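## Task

Get the tube gripped in the vise, then draw the blue-handled pin out of it without the clamped tube shifting. The finished state: the entire pin rests flat on the tray's floor, lower than the tray's rim, and the tube is still clamped in its original place. The tray may be moved only if it ends upright on the table and away from both the tube and the vise's moving jaw. Nothing the robot touches at the end may be in contact with the tube or the moving jaw, not even by way of a loose item. The result must hold up without the robot supporting anything; release and back the gripper away at the end.

## Robot and tools

Robot: one arm with a parallel two-finger gripper. Its joints, base to tip, are waist, shoulder, elbow, wrist pitch, wrist yaw, wrist roll; ranges in rad: waist -3.054 to 3.054, shoulder 0.000 to 3.142, elbow 0.000 to 2.356, wrist pitch -1.571 to 1.571, wrist yaw -1.571 to 1.571, wrist roll -3.142 to 3.142. The fingers extend along the gripper's +x axis and close along its y axis. The reported end_effector_position sits between the finger pads, roughly 3-4 cm short of the tips. Two cameras, cam_high and cam_low, each 504x504, arrive in that order.

Scene frame (used in results): origin on the table surface under the arm's base, +z up, +y to the left when facing along +x. The base may be slightly tilted. The printed hand position can be off, more so at long reach.

execute_actions: argument actions is a list holding one item or none. An empty list ({"actions": []}) only reports the state. An item with "rows" (1 to 15 rows) and optional "steps" (1-15, default 15) is an action: each row is used for one 1/30 s step, the last row repeating if steps exceed rows. An item with only "steps" (up to 300) is a wait, counted from the previous result. Optional pictures (boolean) controls images; they come by default. A refused call does nothing.

Each row has 7 numbers in [-1, 1]: dx, dy, dz, rx, ry, rz, opening. The first six are an offset, not a pose: measured in the gripper's own axes from the gripper pose shown in the last result (or, before any result in the scene shows one, and for later calls within the same reply, from where the robot is when the call starts). Every row is relative to that same reference, not to the previous row. Scale: 1.0 = 0.6 m for dx, dy, dz and 180 degrees for the rotation; rx, ry, rz form a single rotation vector. Opening is absolute: +1 is fully open (0.088 m), about -0.80 is where empty fingers touch, values down to -1 add nothing. Closing from fully open takes at least about 0.5 s. All-zero offsets are not a pause; they pull the gripper back to the reference pose.

move: target is one 7-number row with the same layout, frame, scale and reference as above (offset from the last shown pose), opening absolute and sent when the move begins. speed is optional, 0.002 to 0.5 m/s (default 0.25); rotation limited to twice that in rad/s. The gripper follows a straight path lasting 0.5-10 s (longer paths are cut off at 10 s), rotating the shorter way. It does not slow for obstacles, may lag or deviate, and can exceed speed near full reach. Faster contact hits harder; aiming past a contact presses harder. The result adds a "move:" line: done (at rest near target), or off_target, moving, held, fault, plus limits such as paced (pose clipped) or held (some steps blocked; afterwards the arm may jump faster), and the remaining distance to target.

wait: seconds, 0 to 10; sends nothing new. zoom_image: camera ("cam_high" or "cam_low") and region [x0, y0, x1, y1] in image pixels, top-left origin, at most 504x504; returns a magnified view of that camera's latest image. finished_scene: scene (1 or 2) ends the current scene irreversibly, grades it and starts the next task.

Control: each step the commanded pose is limited to within 70 mm and 16 degrees of the measured pose, then solved by damped inverse kinematics, favouring position over orientation. A distant target may need several calls; after an action the arm only continues to the last clipped pose. Friction can leave the gripper short or tilted, and tiny commands may do nothing, so check the pose after each motion and correct tilt.

Result lines: state gives end_effector_position (m), end_effector_quat_wxyz, and velocities (m/s, rad/s). Joint positions/velocities list the six joints, then the finger-pad gap (m). grip_measured is the measured opening on the command scale; readings may be off by about 1 mm consistently. To hold something, command an opening clearly below grip_measured; the gap sets squeeze force (about 34 N per pad max; fast closes can squeeze harder or bounce open). "pose unreachable" means the clearance check (which treats the mount under the base as arm) altered or blocked the command; HELD marks the affected steps. "Hand target" shows the pose the controller is heading to.

Hazards: if contact torque reaches a joint's load limit (N m: waist 17.8, shoulder 22, elbow 22, wrist pitch 5.8, wrist yaw 5.78, wrist roll 5.42, held weight included) the arm halts 10 s and the rest of the call is skipped. Holding loads heats motors; a MOTOR HOT line appears from 50 °C, and at 95 °C an OVER-TEMPERATURE FAULT holds the arm; if it does not cool, power cuts and the arm goes limp, dropping anything held. Occasionally a loose object gets nudged by an outside push. Avoid drops, slips, slams, hard hits and heavy pushing, and never push or knock anything off the table. Time keeps running while you compose replies, so fingers still opening or closing keep moving.

Each tool is called after "Emit:" in YAML: its name, and indented under it one key for each argument.

## Session

Emit:
execute_actions:
  actions: []

Scene clock: 0.00 s of 6060.00 s.
end_effector_position=(+0.1617, -0.4371, +0.1650) grip_measured=+0.823 end_effector_quat_wxyz=(+0.819, -0.326, +0.469, -0.054) end_effector_velocity=(+0.001, +0.005, -0.001) end_effector_angular_velocity=(+0.021, -0.010, +0.016)
Joint positions: [-1.364  2.028  1.271 -0.256 -0.439 -1.64   0.079]
Joint velocities: [-0.002 -0.002 -0.002 -0.022 -0.022 -0.007  0.   ]
Motor temperatures (°C, as the motors report them): [23 22 24 23 23 24]
Heat: hottest elbow 24 °C (+0.0 °C/min).
Hand target: +0.162, -0.437, +0.165; +0.819, -0.326, +0.469, -0.054

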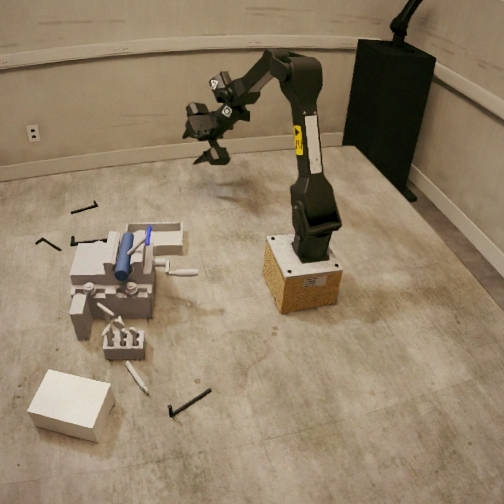

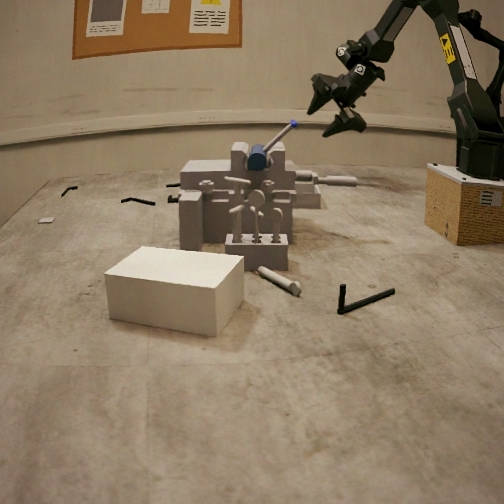

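Emit:
zoom_image:
  camera: "cam_high"
  region: [40, 200, 220, 360]

Emit:
zoom_image:
  camera: "cam_low"
  region: [160, 100, 380, 260]

Region (40, 200, 220, 360) of cam_high's 504x504 image, scaled by 2.800, with more detail than that image has.

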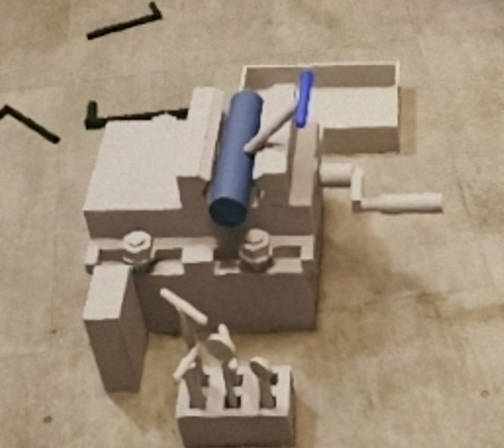

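Region (160, 100, 380, 260) of cam_low's 504x504 image, scaled by 2.291, with more detail than that image has; it fills the top 367 rows of this view, and the rest is white.

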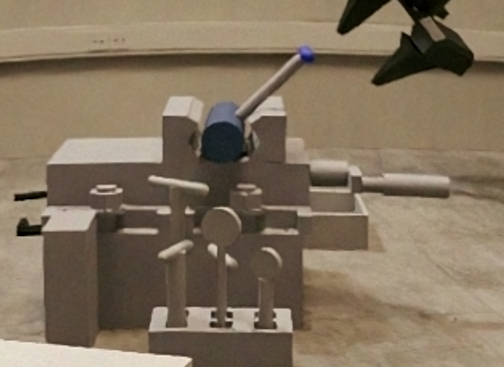

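Emit:
move:
  target: [-0.339,0.539,0.358,0.221,-0.318,0.037,1]

Scene clock: 18.63 s of 6060.00 s.
end_effector_position=(+0.1602, -0.1153, +0.1938) grip_measured=+0.986 end_effector_quat_wxyz=(+0.988, -0.091, +0.125, -0.011) end_effector_velocity=(-0.000, +0.000, +0.001) end_effector_angular_velocity=(-0.018, -0.004, +0.007)
Joint positions: [-1.407  0.931  0.12  -0.142 -1.209 -1.085  0.087]
Joint velocities: [-0.002 -0.002  0.002 -0.007 -0.007 -0.022 -0.   ]
Motor temperatures (°C, as the motors report them): [23 27 26 24 23 24]
Heat: hottest shoulder 27 °C (+9.7 °C/min).
Hand target: +0.160, -0.118, +0.195; +0.987, -0.096, +0.126, -0.013
Off the commanded pose: 0.116 m, 18 deg; position and orientation clipped at the last step of the last action.
move: held; limits=paced,held; held on 24 of 83 steps, including the last
pose unreachable: on one or more control steps of this call an arm could not follow its commanded pose, so it was not sent that pose on those steps. On the call's last step it was still not sent that pose. It may still have moved: this result reports where it is.
cause: the commanded pose would bring two parts of the arm too close to each other (joints 3 (elbow) to 5 (wrist yaw) lie between them).

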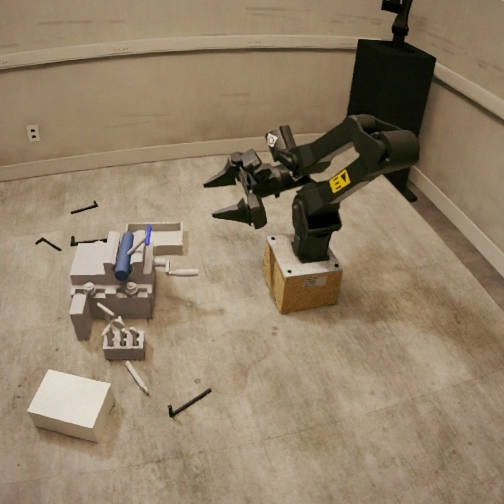

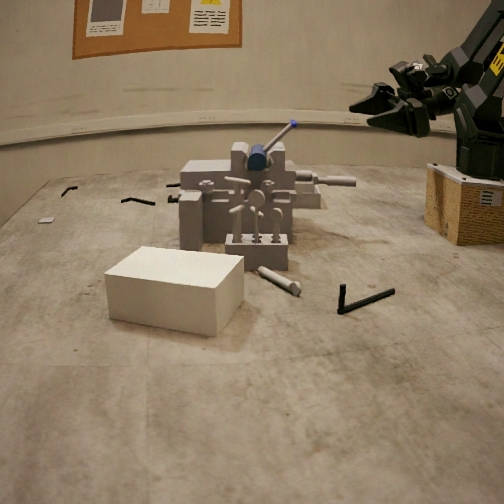

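Emit:
move:
  target: [0.25,0.15,0.2,0.05,0.3,0,1]

Scene clock: 23.63 s of 6060.00 s.
end_effector_position=(+0.3368, -0.0128, +0.2538) grip_measured=+0.986 end_effector_quat_wxyz=(+0.829, +0.004, +0.557, -0.055) end_effector_velocity=(-0.003, -0.001, -0.002) end_effector_angular_velocity=(+0.005, +0.022, +0.002)
Joint positions: [-0.04   1.57   1.223 -0.883  0.052  0.052  0.087]
Joint velocities: [-0.007  0.007  0.007 -0.022 -0.007 -0.007 -0.   ]
Motor temperatures (°C, as the motors report them): [23 26 27 25 23 24]
Heat: hottest elbow 27 °C (+7.6 °C/min).
Hand target: +0.339, -0.012, +0.252; +0.827, +0.004, +0.560, -0.055
Off the commanded pose: 0.002 m, 1 deg.
move: done

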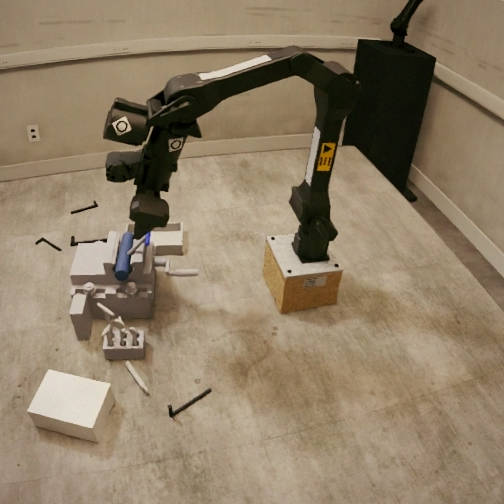

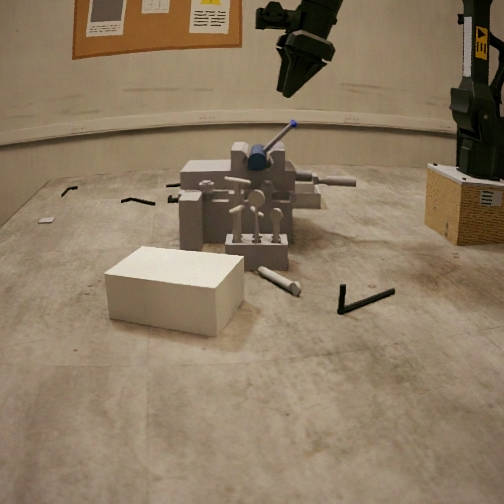

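Emit:
move:
  target: [0.105,0.052,-0.195,0.03,0.122,0.02,1]

Scene clock: 30.37 s of 6060.00 s.
end_effector_position=(+0.2584, +0.0198, +0.1544) grip_measured=+0.986 end_effector_quat_wxyz=(+0.715, +0.072, +0.694, -0.052) end_effector_velocity=(-0.002, +0.000, +0.000) end_effector_angular_velocity=(+0.007, +0.008, -0.010)
Joint positions: [ 0.027  1.631  0.945 -0.896 -0.053  0.217  0.087]
Joint velocities: [-0.002 -0.002 -0.002 -0.007 -0.007  0.007 -0.   ]
Motor temperatures (°C, as the motors report them): [23 26 28 25 23 24]
Heat: hottest elbow 28 °C (+7.9 °C/min).
Hand target: +0.255, +0.021, +0.149; +0.708, +0.072, +0.701, -0.053
Off the commanded pose: 0.006 m, 1 deg.
move: done

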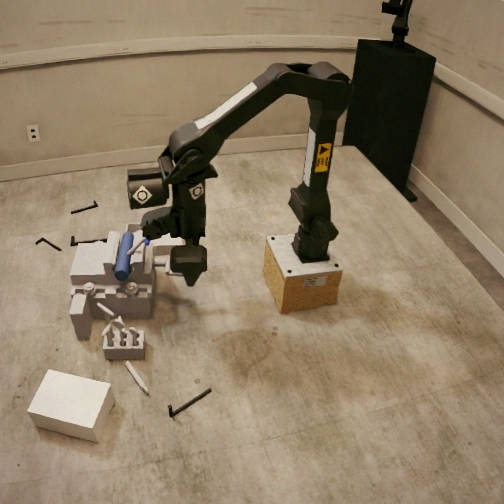

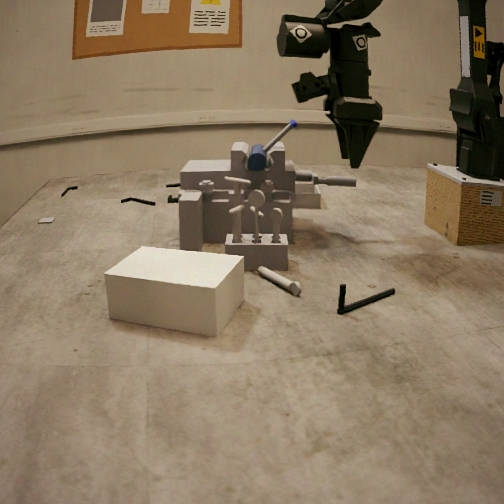

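Emit:
move:
  target: [0,0,0.03,-0.95,0,0,1]
  speed: 0.5

Emit:
move:
  target: [0.085,0,0,-0.1,0,0,1]
  speed: 0.1

Scene clock: 39.73 s of 6060.00 s.
end_effector_position=(+0.2749, +0.0175, +0.1562) grip_measured=+0.986 end_effector_quat_wxyz=(-0.128, +0.709, -0.106, -0.685) end_effector_velocity=(-0.001, -0.001, +0.001) end_effector_angular_velocity=(+0.007, +0.002, +0.000)
Joint positions: [ 0.016  1.683  1.007 -0.899 -0.052 -2.777  0.087]
Joint velocities: [-0.007 -0.002  0.002 -0.007 -0.007 -0.007  0.   ]
Motor temperatures (°C, as the motors report them): [23 26 28 25 23 24]
Heat: hottest elbow 28 °C (+6.0 °C/min).
Hand target: +0.276, +0.016, +0.155; -0.128, +0.707, -0.107, -0.687
Off the commanded pose: 0.002 m, 0 deg.
move: done

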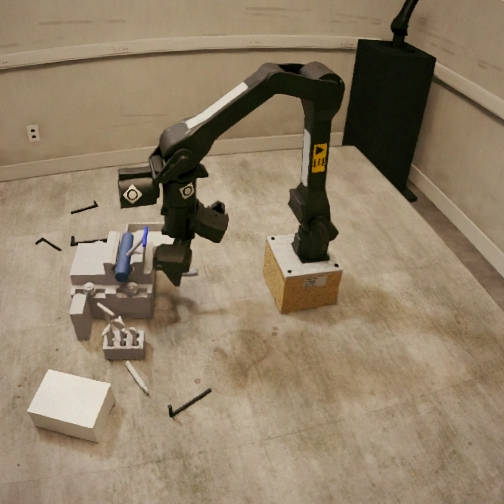

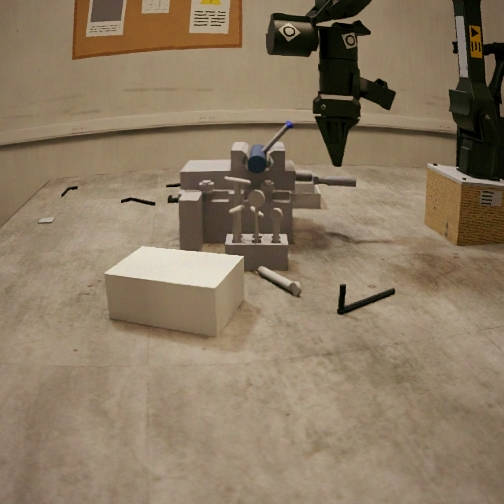

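Scene clock: 41.60 s of 6060.00 s.
end_effector_position=(+0.2810, +0.0174, +0.1109) grip_measured=+0.986 end_effector_quat_wxyz=(-0.019, +0.728, -0.000, -0.686) end_effector_velocity=(+0.001, +0.001, +0.002) end_effector_angular_velocity=(+0.007, -0.013, +0.020)
Joint positions: [ 0.02   1.776  0.908 -0.686 -0.052 -3.079  0.087]
Joint velocities: [-0.002 -0.007 -0.002  0.007 -0.007 -0.022 -0.   ]
Motor temperatures (°C, as the motors report them): [23 26 28 25 23 24]
Heat: hottest elbow 28 °C (+5.8 °C/min).
Hand target: +0.276, +0.018, +0.105; -0.015, +0.721, +0.002, -0.693
Off the commanded pose: 0.007 m, 1 deg.
move: done

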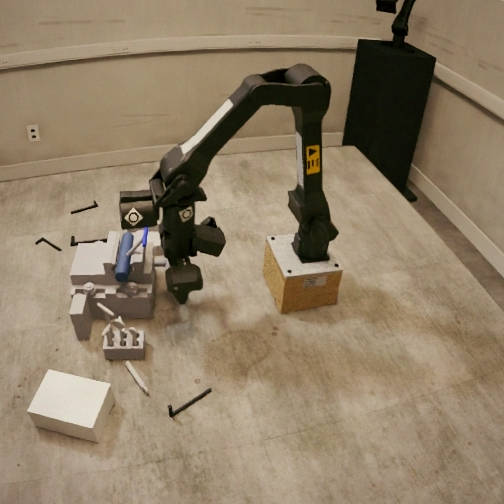

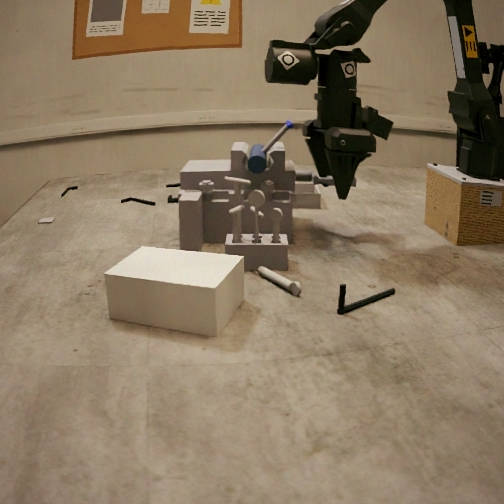

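Emit:
move:
  target: [0.01,0,0.01,0,0,0,-0.7]
  speed: 0.05

Scene clock: 44.93 s of 6060.00 s.
end_effector_position=(+0.2799, -0.0105, +0.1079) grip_measured=-0.500 end_effector_quat_wxyz=(-0.004, +0.730, -0.050, -0.682) end_effector_velocity=(-0.004, -0.002, -0.001) end_effector_angular_velocity=(-0.007, +0.013, +0.004)
Joint positions: [-0.03   1.776  0.89  -0.663  0.039 -3.083  0.015]
Joint velocities: [-0.002 -0.002 -0.007 -0.007  0.007 -0.007  0.   ]
Motor temperatures (°C, as the motors report them): [23 26 28 24 24 24]
Heat: hottest elbow 28 °C (+5.3 °C/min).
Hand target: +0.275, +0.016, +0.105; -0.018, +0.727, -0.001, -0.687
Off the commanded pose: 0.029 m, 6 deg.
move: off_target

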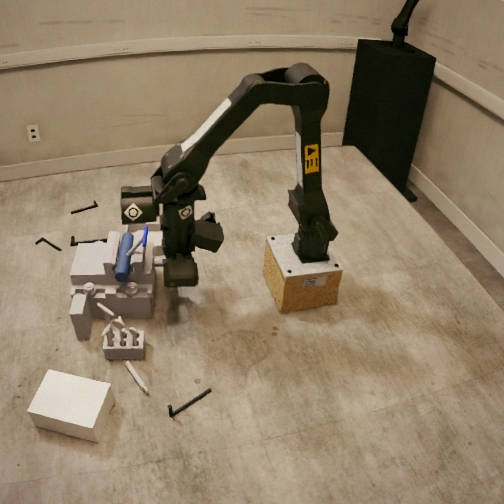

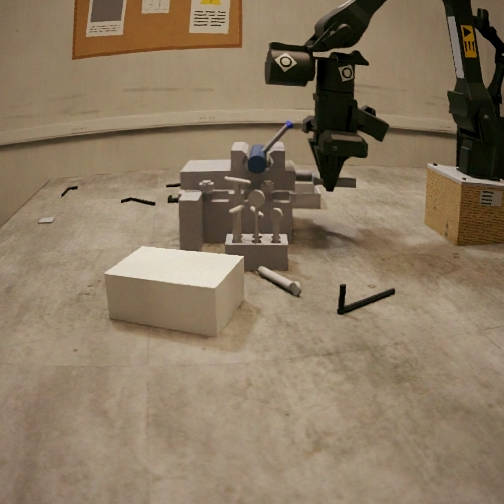

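Emit:
move:
  target: [0.02,0,0.035,0,0,0,0]
  speed: 0.05

Emit:
move:
  target: [0,0,0,0,0,0,-0.7]
  speed: 0.05

Emit:
move:
  target: [-0.04,0.015,0,0,0,0,-0.7]
  speed: 0.05

Emit:
move:
  target: [-0.015,0.04,0,0,0,0,-0.7]
  speed: 0.05

Scene clock: 52.87 s of 6060.00 s.
end_effector_position=(+0.2621, -0.0102, +0.0948) grip_measured=+0.000 end_effector_quat_wxyz=(-0.005, +0.730, -0.049, -0.682) end_effector_velocity=(-0.001, +0.001, +0.002) end_effector_angular_velocity=(+0.022, -0.003, +0.002)
Joint positions: [-0.03   1.748  0.793 -0.594  0.037 -3.083  0.039]
Joint velocities: [-0.007 -0.012 -0.002 -0.007 -0.022 -0.007 -0.   ]
Motor temperatures (°C, as the motors report them): [23 27 28 24 27 24]
Heat: hottest elbow 28 °C (+4.5 °C/min).
Hand target: +0.260, -0.010, +0.095; -0.004, +0.730, -0.049, -0.682
Off the commanded pose: 0.002 m, 0 deg.
move: done

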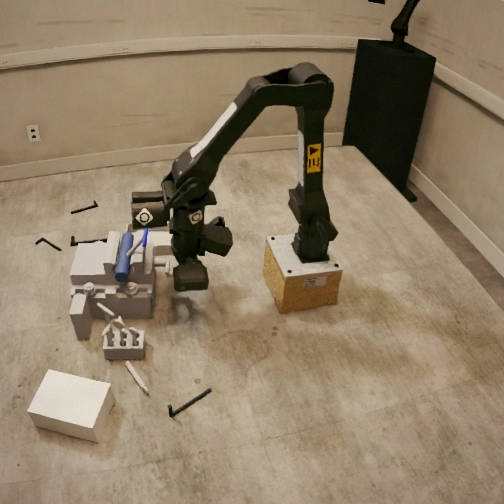

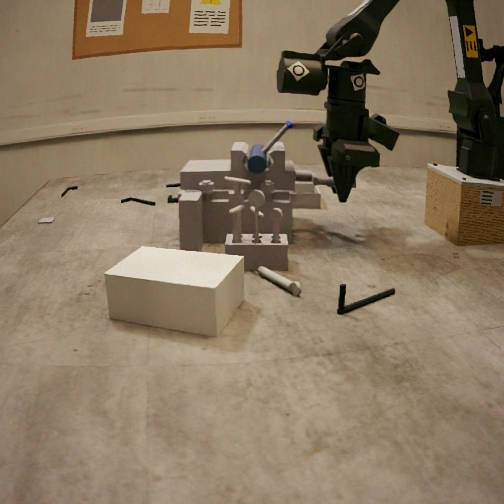

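Scene clock: 53.37 s of 6060.00 s.
end_effector_position=(+0.2623, -0.0088, +0.0948) grip_measured=-0.524 end_effector_quat_wxyz=(-0.009, +0.730, -0.047, -0.682) end_effector_velocity=(-0.002, -0.001, -0.000) end_effector_angular_velocity=(+0.008, +0.007, -0.014)
Joint positions: [-0.029  1.748  0.793 -0.594  0.029 -3.079  0.013]
Joint velocities: [-0.007 -0.002 -0.002 -0.007 -0.007  0.007 -0.   ]
Motor temperatures (°C, as the motors report them): [23 27 28 24 27 24]
Heat: hottest elbow 28 °C (+4.5 °C/min).
Hand target: +0.262, -0.010, +0.095; -0.005, +0.730, -0.049, -0.682
Off the commanded pose: 0.001 m, 0 deg.
move: done

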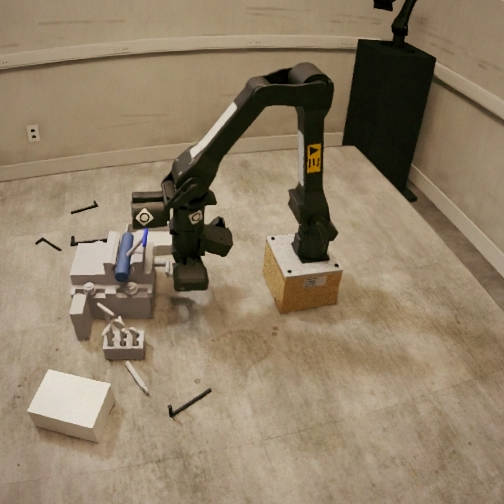

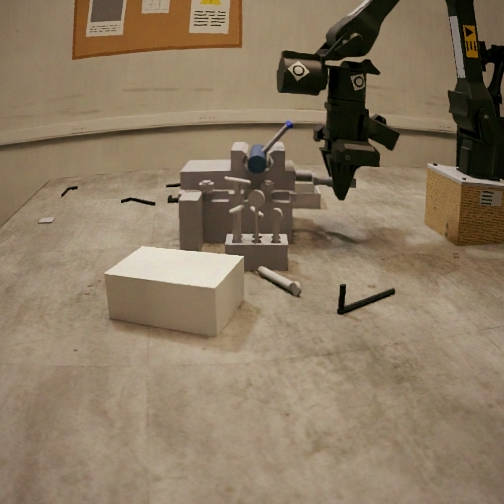

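Scene clock: 54.17 s of 6060.00 s.
end_effector_position=(+0.2608, -0.0156, +0.1166) grip_measured=-0.525 end_effector_quat_wxyz=(-0.010, +0.730, -0.048, -0.682) end_effector_velocity=(-0.000, -0.001, +0.002) end_effector_angular_velocity=(+0.006, -0.002, +0.015)
Joint positions: [-0.058  1.689  0.831 -0.691  0.028 -3.105  0.013]
Joint velocities: [-0.007 -0.007  0.002 -0.007 -0.007 -0.022 -0.   ]
Motor temperatures (°C, as the motors report them): [23 27 28 24 26 24]
Heat: hottest elbow 28 °C (+4.4 °C/min).
Hand target: +0.260, -0.016, +0.119; -0.009, +0.730, -0.047, -0.682
Off the commanded pose: 0.003 m, 0 deg.
move: done

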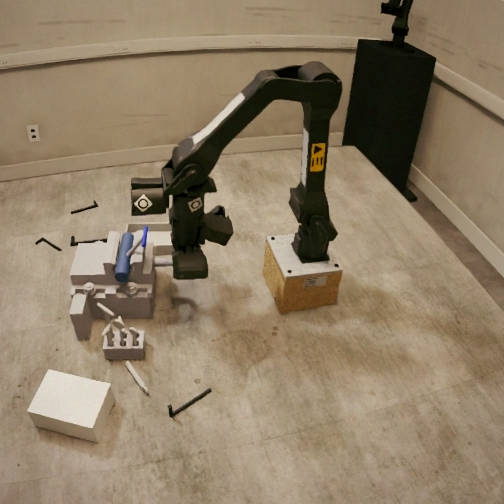

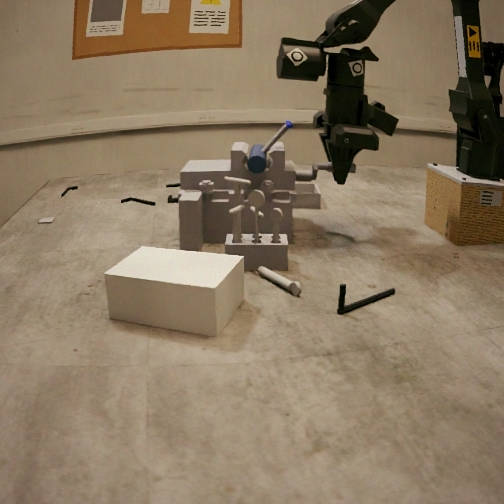

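Scene clock: 55.07 s of 6060.00 s.
end_effector_position=(+0.2577, -0.0328, +0.1277) grip_measured=-0.537 end_effector_quat_wxyz=(-0.016, +0.729, -0.057, -0.682) end_effector_velocity=(-0.003, -0.003, -0.001) end_effector_angular_velocity=(-0.005, +0.012, -0.015)
Joint positions: [-0.124  1.66   0.85  -0.739  0.031 -3.149  0.013]
Joint velocities: [-0.007  0.002 -0.002 -0.007  0.007  0.007 -0.001]
Motor temperatures (°C, as the motors report them): [23 27 28 24 26 24]
Heat: hottest elbow 28 °C (+4.4 °C/min).
Hand target: +0.258, -0.039, +0.127; -0.015, +0.729, -0.067, -0.681
Off the commanded pose: 0.006 m, 1 deg.
joint sent to its limit — the command would take joint 6 (wrist roll) past its lower limit, so that joint was sent only as far as its limit.
move: done

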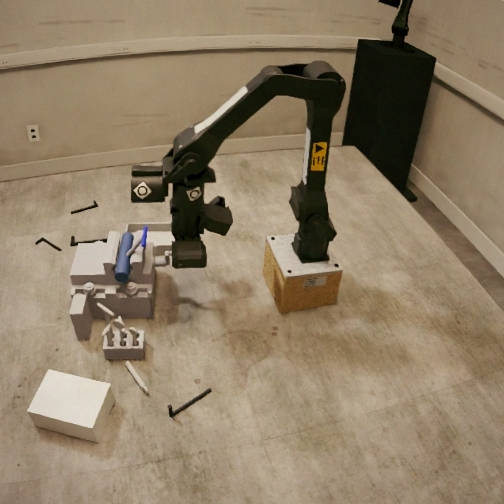

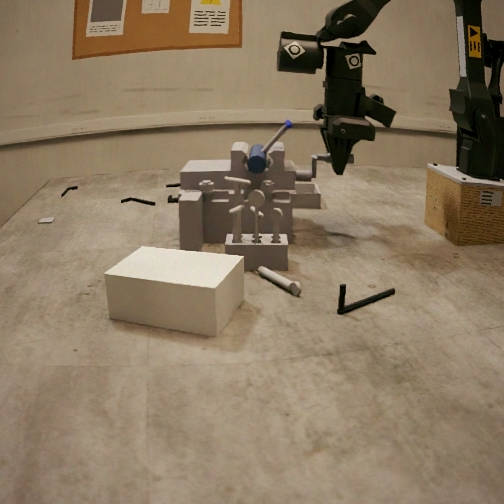

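Emit:
move:
  target: [-0.1,0,0,0,0,0,0.2]

Emit:
move:
  target: [0,0,0,0.653,0,0,0.2]
  speed: 0.5

Emit:
move:
  target: [0,0,0,0.653,0,0,0.2]
  speed: 0.5

Emit:
move:
  target: [0,0,0,0.653,0,0,0.2]
  speed: 0.5

Scene clock: 61.90 s of 6060.00 s.
end_effector_position=(+0.2526, -0.0299, +0.1844) grip_measured=+0.200 end_effector_quat_wxyz=(-0.016, +0.725, -0.057, -0.686) end_effector_velocity=(-0.004, +0.001, -0.000) end_effector_angular_velocity=(+0.009, +0.021, +0.005)
Joint positions: [-0.119  1.557  0.993 -0.996  0.033 -3.144  0.049]
Joint velocities: [-0.002  0.002  0.002 -0.022 -0.007 -0.007 -0.   ]
Motor temperatures (°C, as the motors report them): [23 27 28 24 26 24]
Heat: hottest elbow 28 °C (+4.0 °C/min).
Hand target: +0.254, -0.029, +0.188; -0.016, +0.729, -0.057, -0.682
Off the commanded pose: 0.003 m, 1 deg.
move: done

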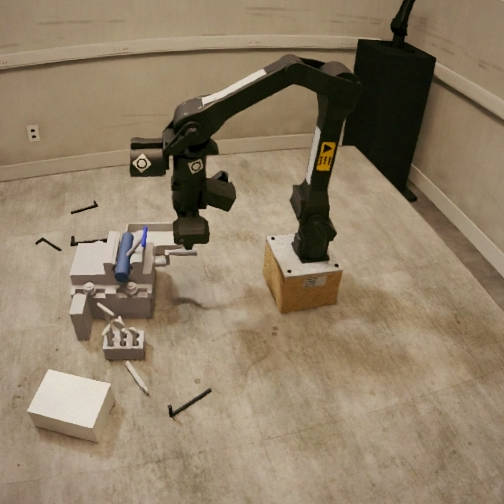

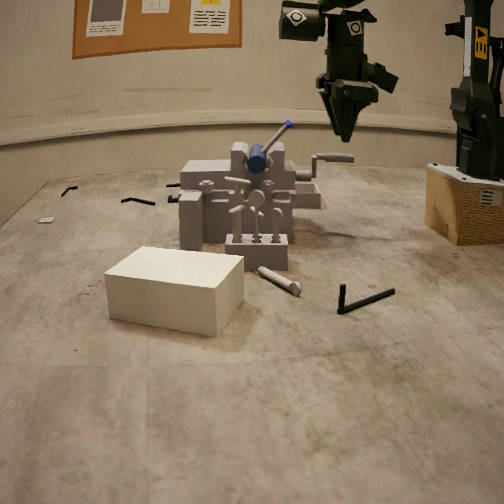

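Scene clock: 64.50 s of 6060.00 s.
end_effector_position=(+0.2525, -0.0298, +0.1843) grip_measured=+0.200 end_effector_quat_wxyz=(+0.628, -0.364, +0.615, +0.308) end_effector_velocity=(-0.000, +0.003, +0.002) end_effector_angular_velocity=(+0.022, -0.005, -0.008)
Joint positions: [-0.119  1.557  0.993 -0.996  0.032 -1.097  0.049]
Joint velocities: [-0.002 -0.007  0.002 -0.007 -0.022  0.007  0.   ]
Motor temperatures (°C, as the motors report them): [23 27 28 24 26 24]
Heat: hottest elbow 28 °C (+4.0 °C/min).
Hand target: +0.253, -0.030, +0.184; +0.628, -0.363, +0.616, +0.307
Off the commanded pose: 0.000 m, 0 deg.
move: done

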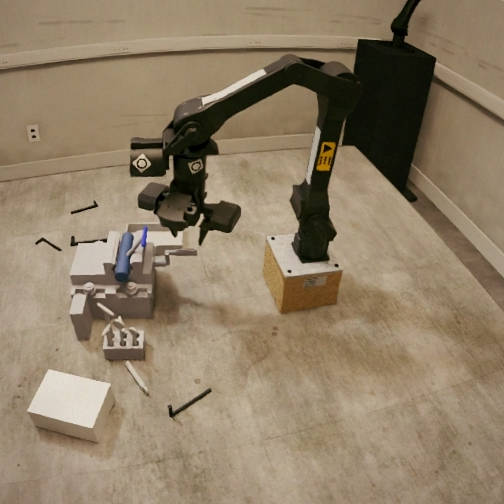

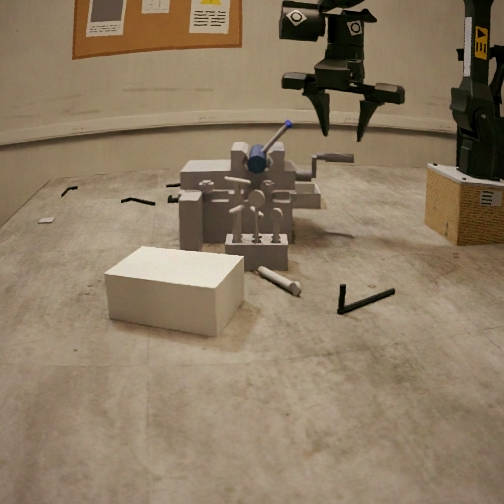

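Scene clock: 67.10 s of 6060.00 s.
end_effector_position=(+0.2525, -0.0297, +0.1843) grip_measured=+0.200 end_effector_quat_wxyz=(+0.637, +0.347, +0.584, -0.365) end_effector_velocity=(-0.004, -0.001, -0.002) end_effector_angular_velocity=(-0.005, +0.017, -0.011)
Joint positions: [-0.119  1.557  0.993 -0.996  0.031  0.95   0.049]
Joint velocities: [-0.002  0.002 -0.007 -0.007  0.007  0.007 -0.   ]
Motor temperatures (°C, as the motors report them): [23 27 28 24 26 24]
Heat: hottest elbow 28 °C (+3.0 °C/min).
Hand target: +0.252, -0.030, +0.184; +0.636, +0.348, +0.583, -0.366
Off the commanded pose: 0.000 m, 0 deg.
move: done

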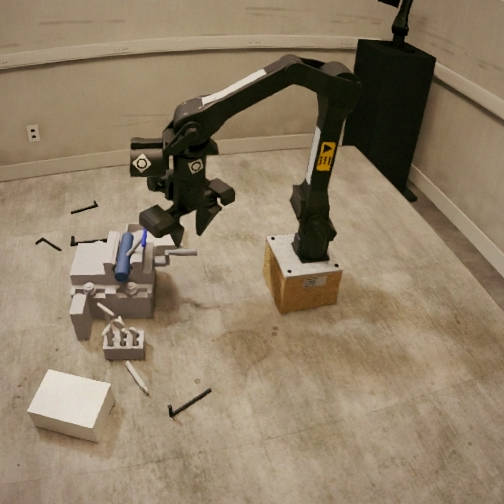

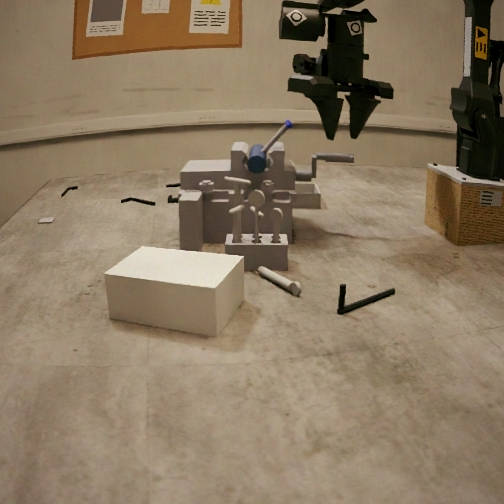

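Scene clock: 69.70 s of 6060.00 s.
end_effector_position=(+0.2525, -0.0297, +0.1843) grip_measured=+0.200 end_effector_quat_wxyz=(+0.035, +0.725, -0.008, -0.688) end_effector_velocity=(-0.002, +0.001, -0.000) end_effector_angular_velocity=(+0.009, +0.006, -0.009)
Joint positions: [-0.119  1.557  0.993 -0.996  0.031  2.997  0.049]
Joint velocities: [-0.002 -0.002 -0.002 -0.007 -0.007  0.007 -0.   ]
Motor temperatures (°C, as the motors report them): [23 27 29 24 25 24]
Heat: hottest elbow 29 °C (+4.0 °C/min).
Hand target: +0.252, -0.030, +0.184; +0.034, +0.725, -0.010, -0.688
Off the commanded pose: 0.000 m, 0 deg.
move: done

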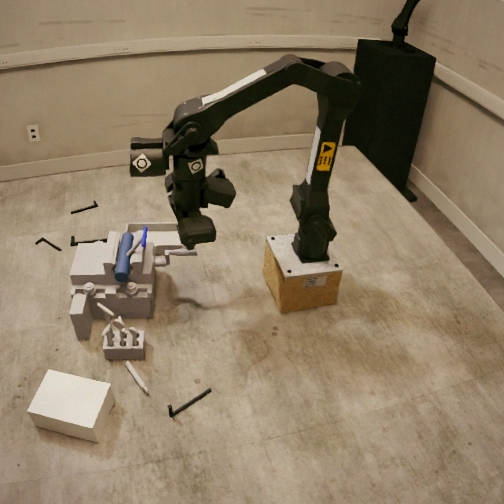

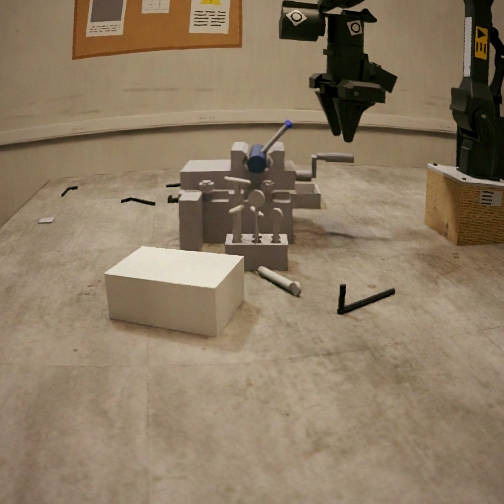

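Emit:
move:
  target: [0.097,0,-0.01,0,0,0,0.2]
  speed: 0.1

Emit:
move:
  target: [0,0,0,0,0,0,-0.7]

Emit:
move:
  target: [0,0.025,0,0,0,0,-0.7]
  speed: 0.06

Emit:
move:
  target: [0.017,0.042,0,0,0,0,-0.7]
  speed: 0.06

Emit:
move:
  target: [0.042,0.017,0,0,0,0,-0.7]
  speed: 0.06

Emit:
move:
  target: [0.042,-0.017,0,0,0,0,-0.7]
  speed: 0.06

Emit:
move:
  target: [0.017,-0.042,0,0,0,0,-0.7]
  speed: 0.06

Scene clock: 81.80 s of 6060.00 s.
end_effector_position=(+0.2649, -0.0327, +0.1319) grip_measured=+0.200 end_effector_quat_wxyz=(+0.036, +0.731, -0.009, -0.681) end_effector_velocity=(+0.001, -0.001, +0.000) end_effector_angular_velocity=(+0.006, -0.008, +0.001)
Joint positions: [-0.121  1.671  0.88  -0.749  0.031  2.995  0.049]
Joint velocities: [-0.007 -0.002 -0.002  0.007 -0.007 -0.007 -0.   ]
Motor temperatures (°C, as the motors report them): [23 27 29 24 25 24]
Heat: hottest elbow 29 °C (+2.0 °C/min).
Hand target: +0.261, -0.033, +0.127; +0.035, +0.725, -0.008, -0.688
Off the commanded pose: 0.006 m, 1 deg.
move: done

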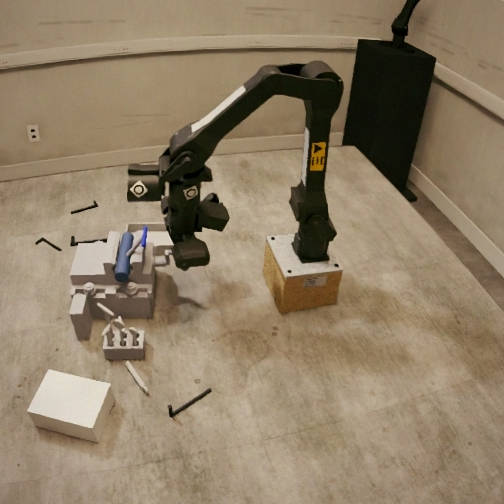

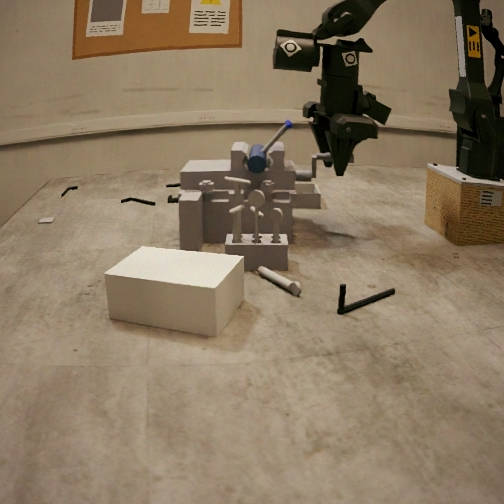

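Scene clock: 82.30 s of 6060.00 s.
end_effector_position=(+0.2654, -0.0339, +0.1320) grip_measured=-0.456 end_effector_quat_wxyz=(+0.036, +0.732, -0.012, -0.680) end_effector_velocity=(-0.002, +0.001, -0.000) end_effector_angular_velocity=(+0.008, +0.007, +0.005)
Joint positions: [-0.122  1.671  0.88  -0.746  0.037  2.998  0.017]
Joint velocities: [-0.002 -0.002 -0.002 -0.007 -0.007 -0.007  0.   ]
Motor temperatures (°C, as the motors report them): [23 27 29 24 25 24]
Heat: hottest elbow 29 °C (+2.0 °C/min).
Hand target: +0.265, -0.033, +0.132; +0.036, +0.731, -0.009, -0.681
Off the commanded pose: 0.001 m, 0 deg.
move: done

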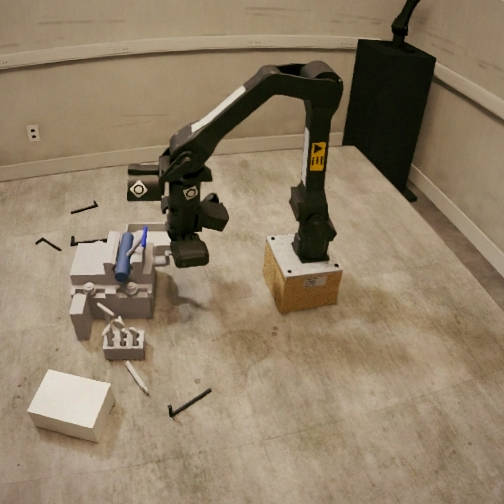

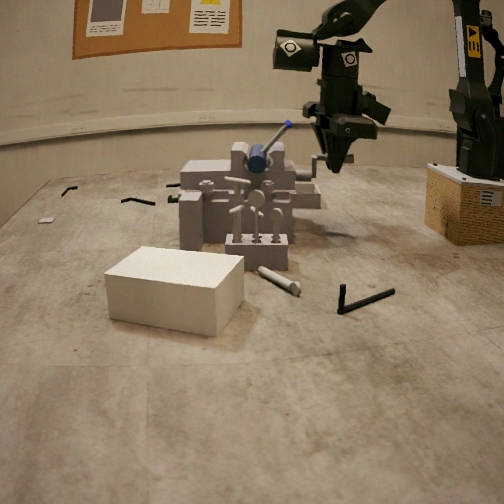

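Scene clock: 83.03 s of 6060.00 s.
end_effector_position=(+0.2632, -0.0463, +0.1326) grip_measured=-0.458 end_effector_quat_wxyz=(+0.033, +0.731, -0.011, -0.682) end_effector_velocity=(-0.002, +0.001, +0.001) end_effector_angular_velocity=(+0.008, +0.001, -0.009)
Joint positions: [-0.173  1.671  0.882 -0.751  0.029  2.951  0.017]
Joint velocities: [-0.002 -0.007 -0.002 -0.007 -0.007  0.007  0.   ]
Motor temperatures (°C, as the motors report them): [23 27 29 24 25 24]
Heat: hottest elbow 29 °C (+2.0 °C/min).
Hand target: +0.266, -0.049, +0.133; +0.036, +0.732, -0.013, -0.680
Off the commanded pose: 0.004 m, 0 deg.
move: done

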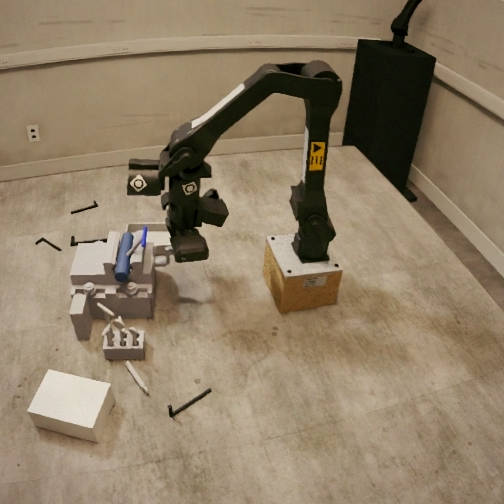

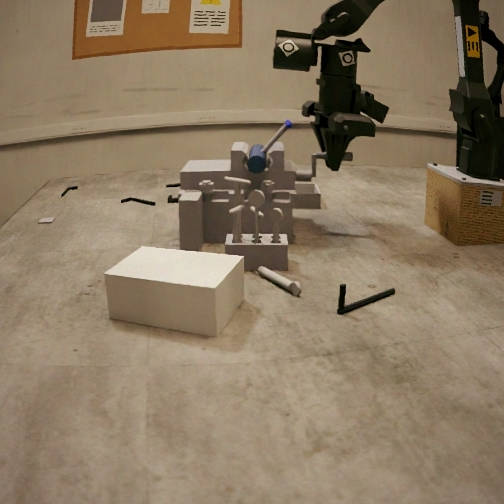

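Scene clock: 83.80 s of 6060.00 s.
end_effector_position=(+0.2612, -0.0669, +0.1245) grip_measured=-0.462 end_effector_quat_wxyz=(+0.024, +0.729, -0.008, -0.684) end_effector_velocity=(+0.004, +0.000, -0.001) end_effector_angular_velocity=(+0.018, -0.022, -0.013)
Joint positions: [-0.259  1.703  0.879 -0.724  0.012  2.875  0.016]
Joint velocities: [-0.007  0.002 -0.002  0.022 -0.022  0.007 -0.   ]
Motor temperatures (°C, as the motors report them): [23 27 29 24 25 24]
Heat: hottest elbow 29 °C (+2.0 °C/min).
Hand target: +0.264, -0.072, +0.124; +0.033, +0.731, -0.011, -0.681
Off the commanded pose: 0.006 m, 1 deg.
move: done

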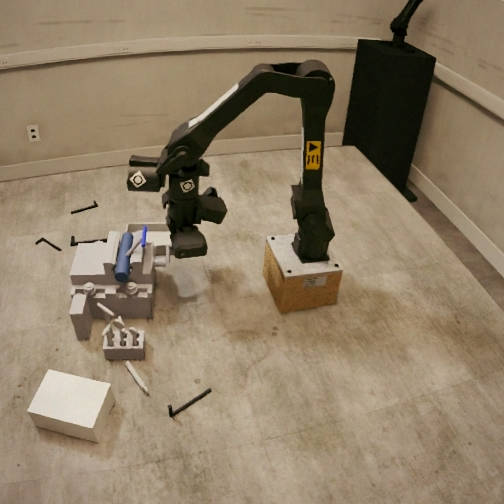

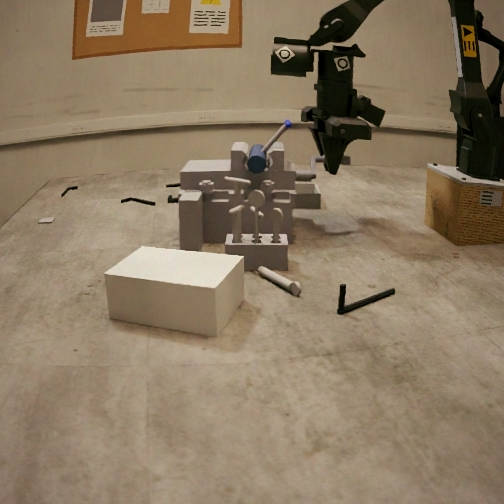

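Scene clock: 84.60 s of 6060.00 s.
end_effector_position=(+0.2595, -0.0770, +0.1021) grip_measured=-0.467 end_effector_quat_wxyz=(+0.019, +0.727, -0.011, -0.686) end_effector_velocity=(-0.005, +0.002, -0.004) end_effector_angular_velocity=(+0.014, +0.019, -0.010)
Joint positions: [-0.296  1.764  0.842 -0.631  0.011  2.848  0.016]
Joint velocities: [-0.002  0.007 -0.007 -0.007 -0.007  0.007 -0.   ]
Motor temperatures (°C, as the motors report them): [23 26 29 24 25 24]
Heat: hottest elbow 29 °C (+2.0 °C/min).
Hand target: +0.263, -0.078, +0.100; +0.024, +0.729, -0.009, -0.684
Off the commanded pose: 0.004 m, 1 deg.
move: done

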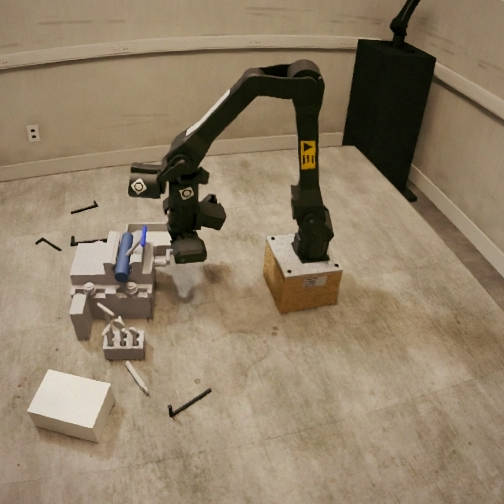

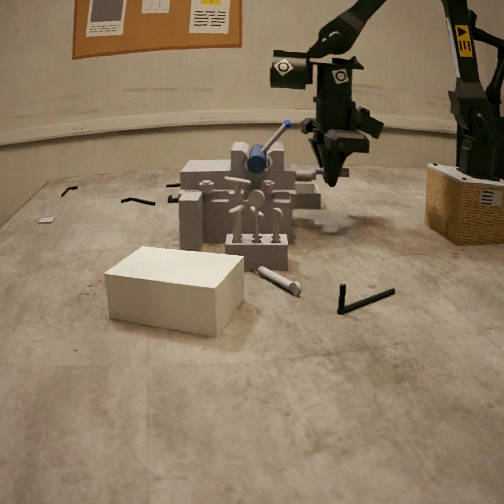

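Scene clock: 85.40 s of 6060.00 s.
end_effector_position=(+0.2605, -0.0703, +0.0801) grip_measured=-0.471 end_effector_quat_wxyz=(+0.018, +0.728, -0.015, -0.685) end_effector_velocity=(+0.000, +0.000, -0.001) end_effector_angular_velocity=(+0.006, -0.004, +0.005)
Joint positions: [-0.267  1.819  0.797 -0.528  0.015  2.884  0.016]
Joint velocities: [-0.002  0.002 -0.002  0.007 -0.007 -0.007 -0.   ]
Motor temperatures (°C, as the motors report them): [23 26 29 24 25 24]
Heat: hottest elbow 29 °C (+1.0 °C/min).
Hand target: +0.261, -0.068, +0.077; +0.019, +0.727, -0.011, -0.686
Off the commanded pose: 0.004 m, 0 deg.
move: done

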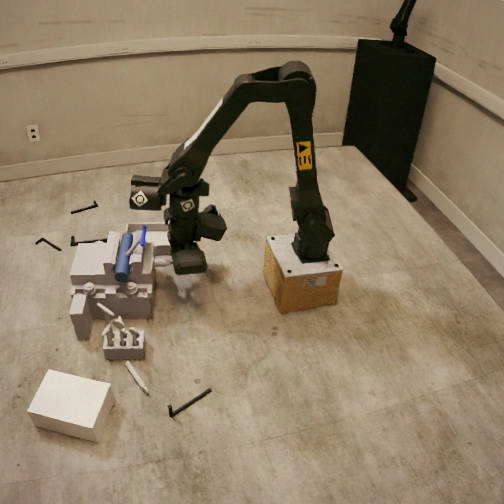

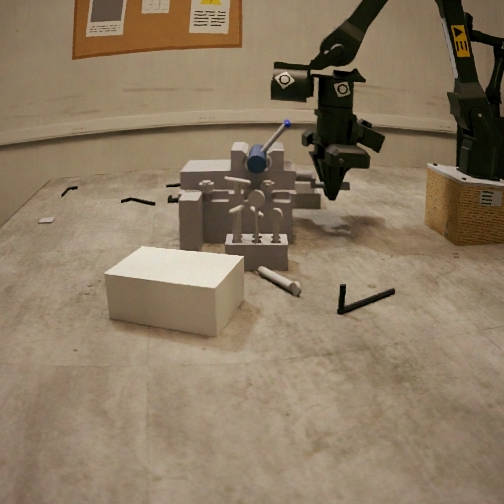

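Scene clock: 86.27 s of 6060.00 s.
end_effector_position=(+0.2632, -0.0546, +0.0692) grip_measured=-0.482 end_effector_quat_wxyz=(+0.019, +0.730, -0.031, -0.683) end_effector_velocity=(-0.003, +0.000, -0.001) end_effector_angular_velocity=(-0.005, +0.013, -0.006)
Joint positions: [-0.194  1.843  0.769 -0.468  0.039  2.978  0.015]
Joint velocities: [ 0.002  0.002 -0.002 -0.007  0.007  0.007 -0.   ]
Motor temperatures (°C, as the motors report them): [23 27 29 24 25 24]
Heat: hottest elbow 29 °C (+1.0 °C/min).
Hand target: +0.261, -0.046, +0.068; +0.018, +0.728, -0.015, -0.686
Off the commanded pose: 0.009 m, 2 deg.
move: off_target

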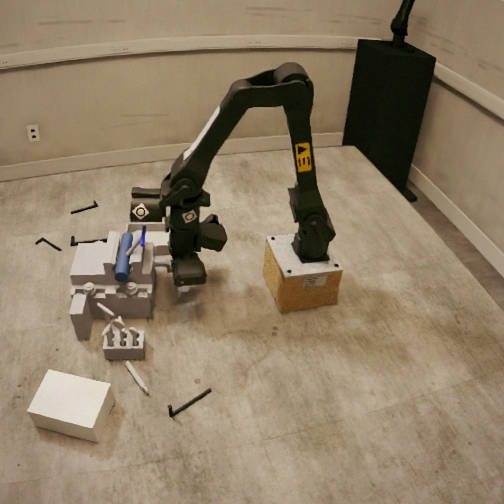

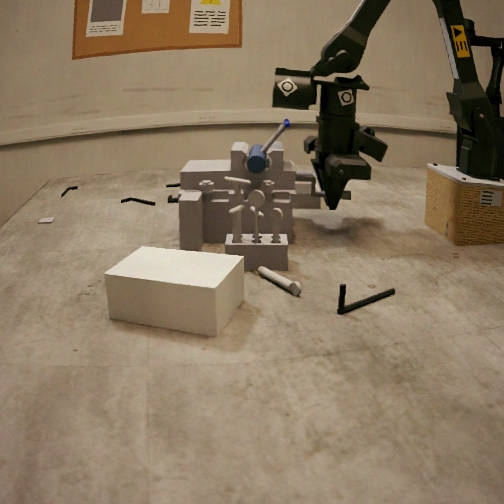

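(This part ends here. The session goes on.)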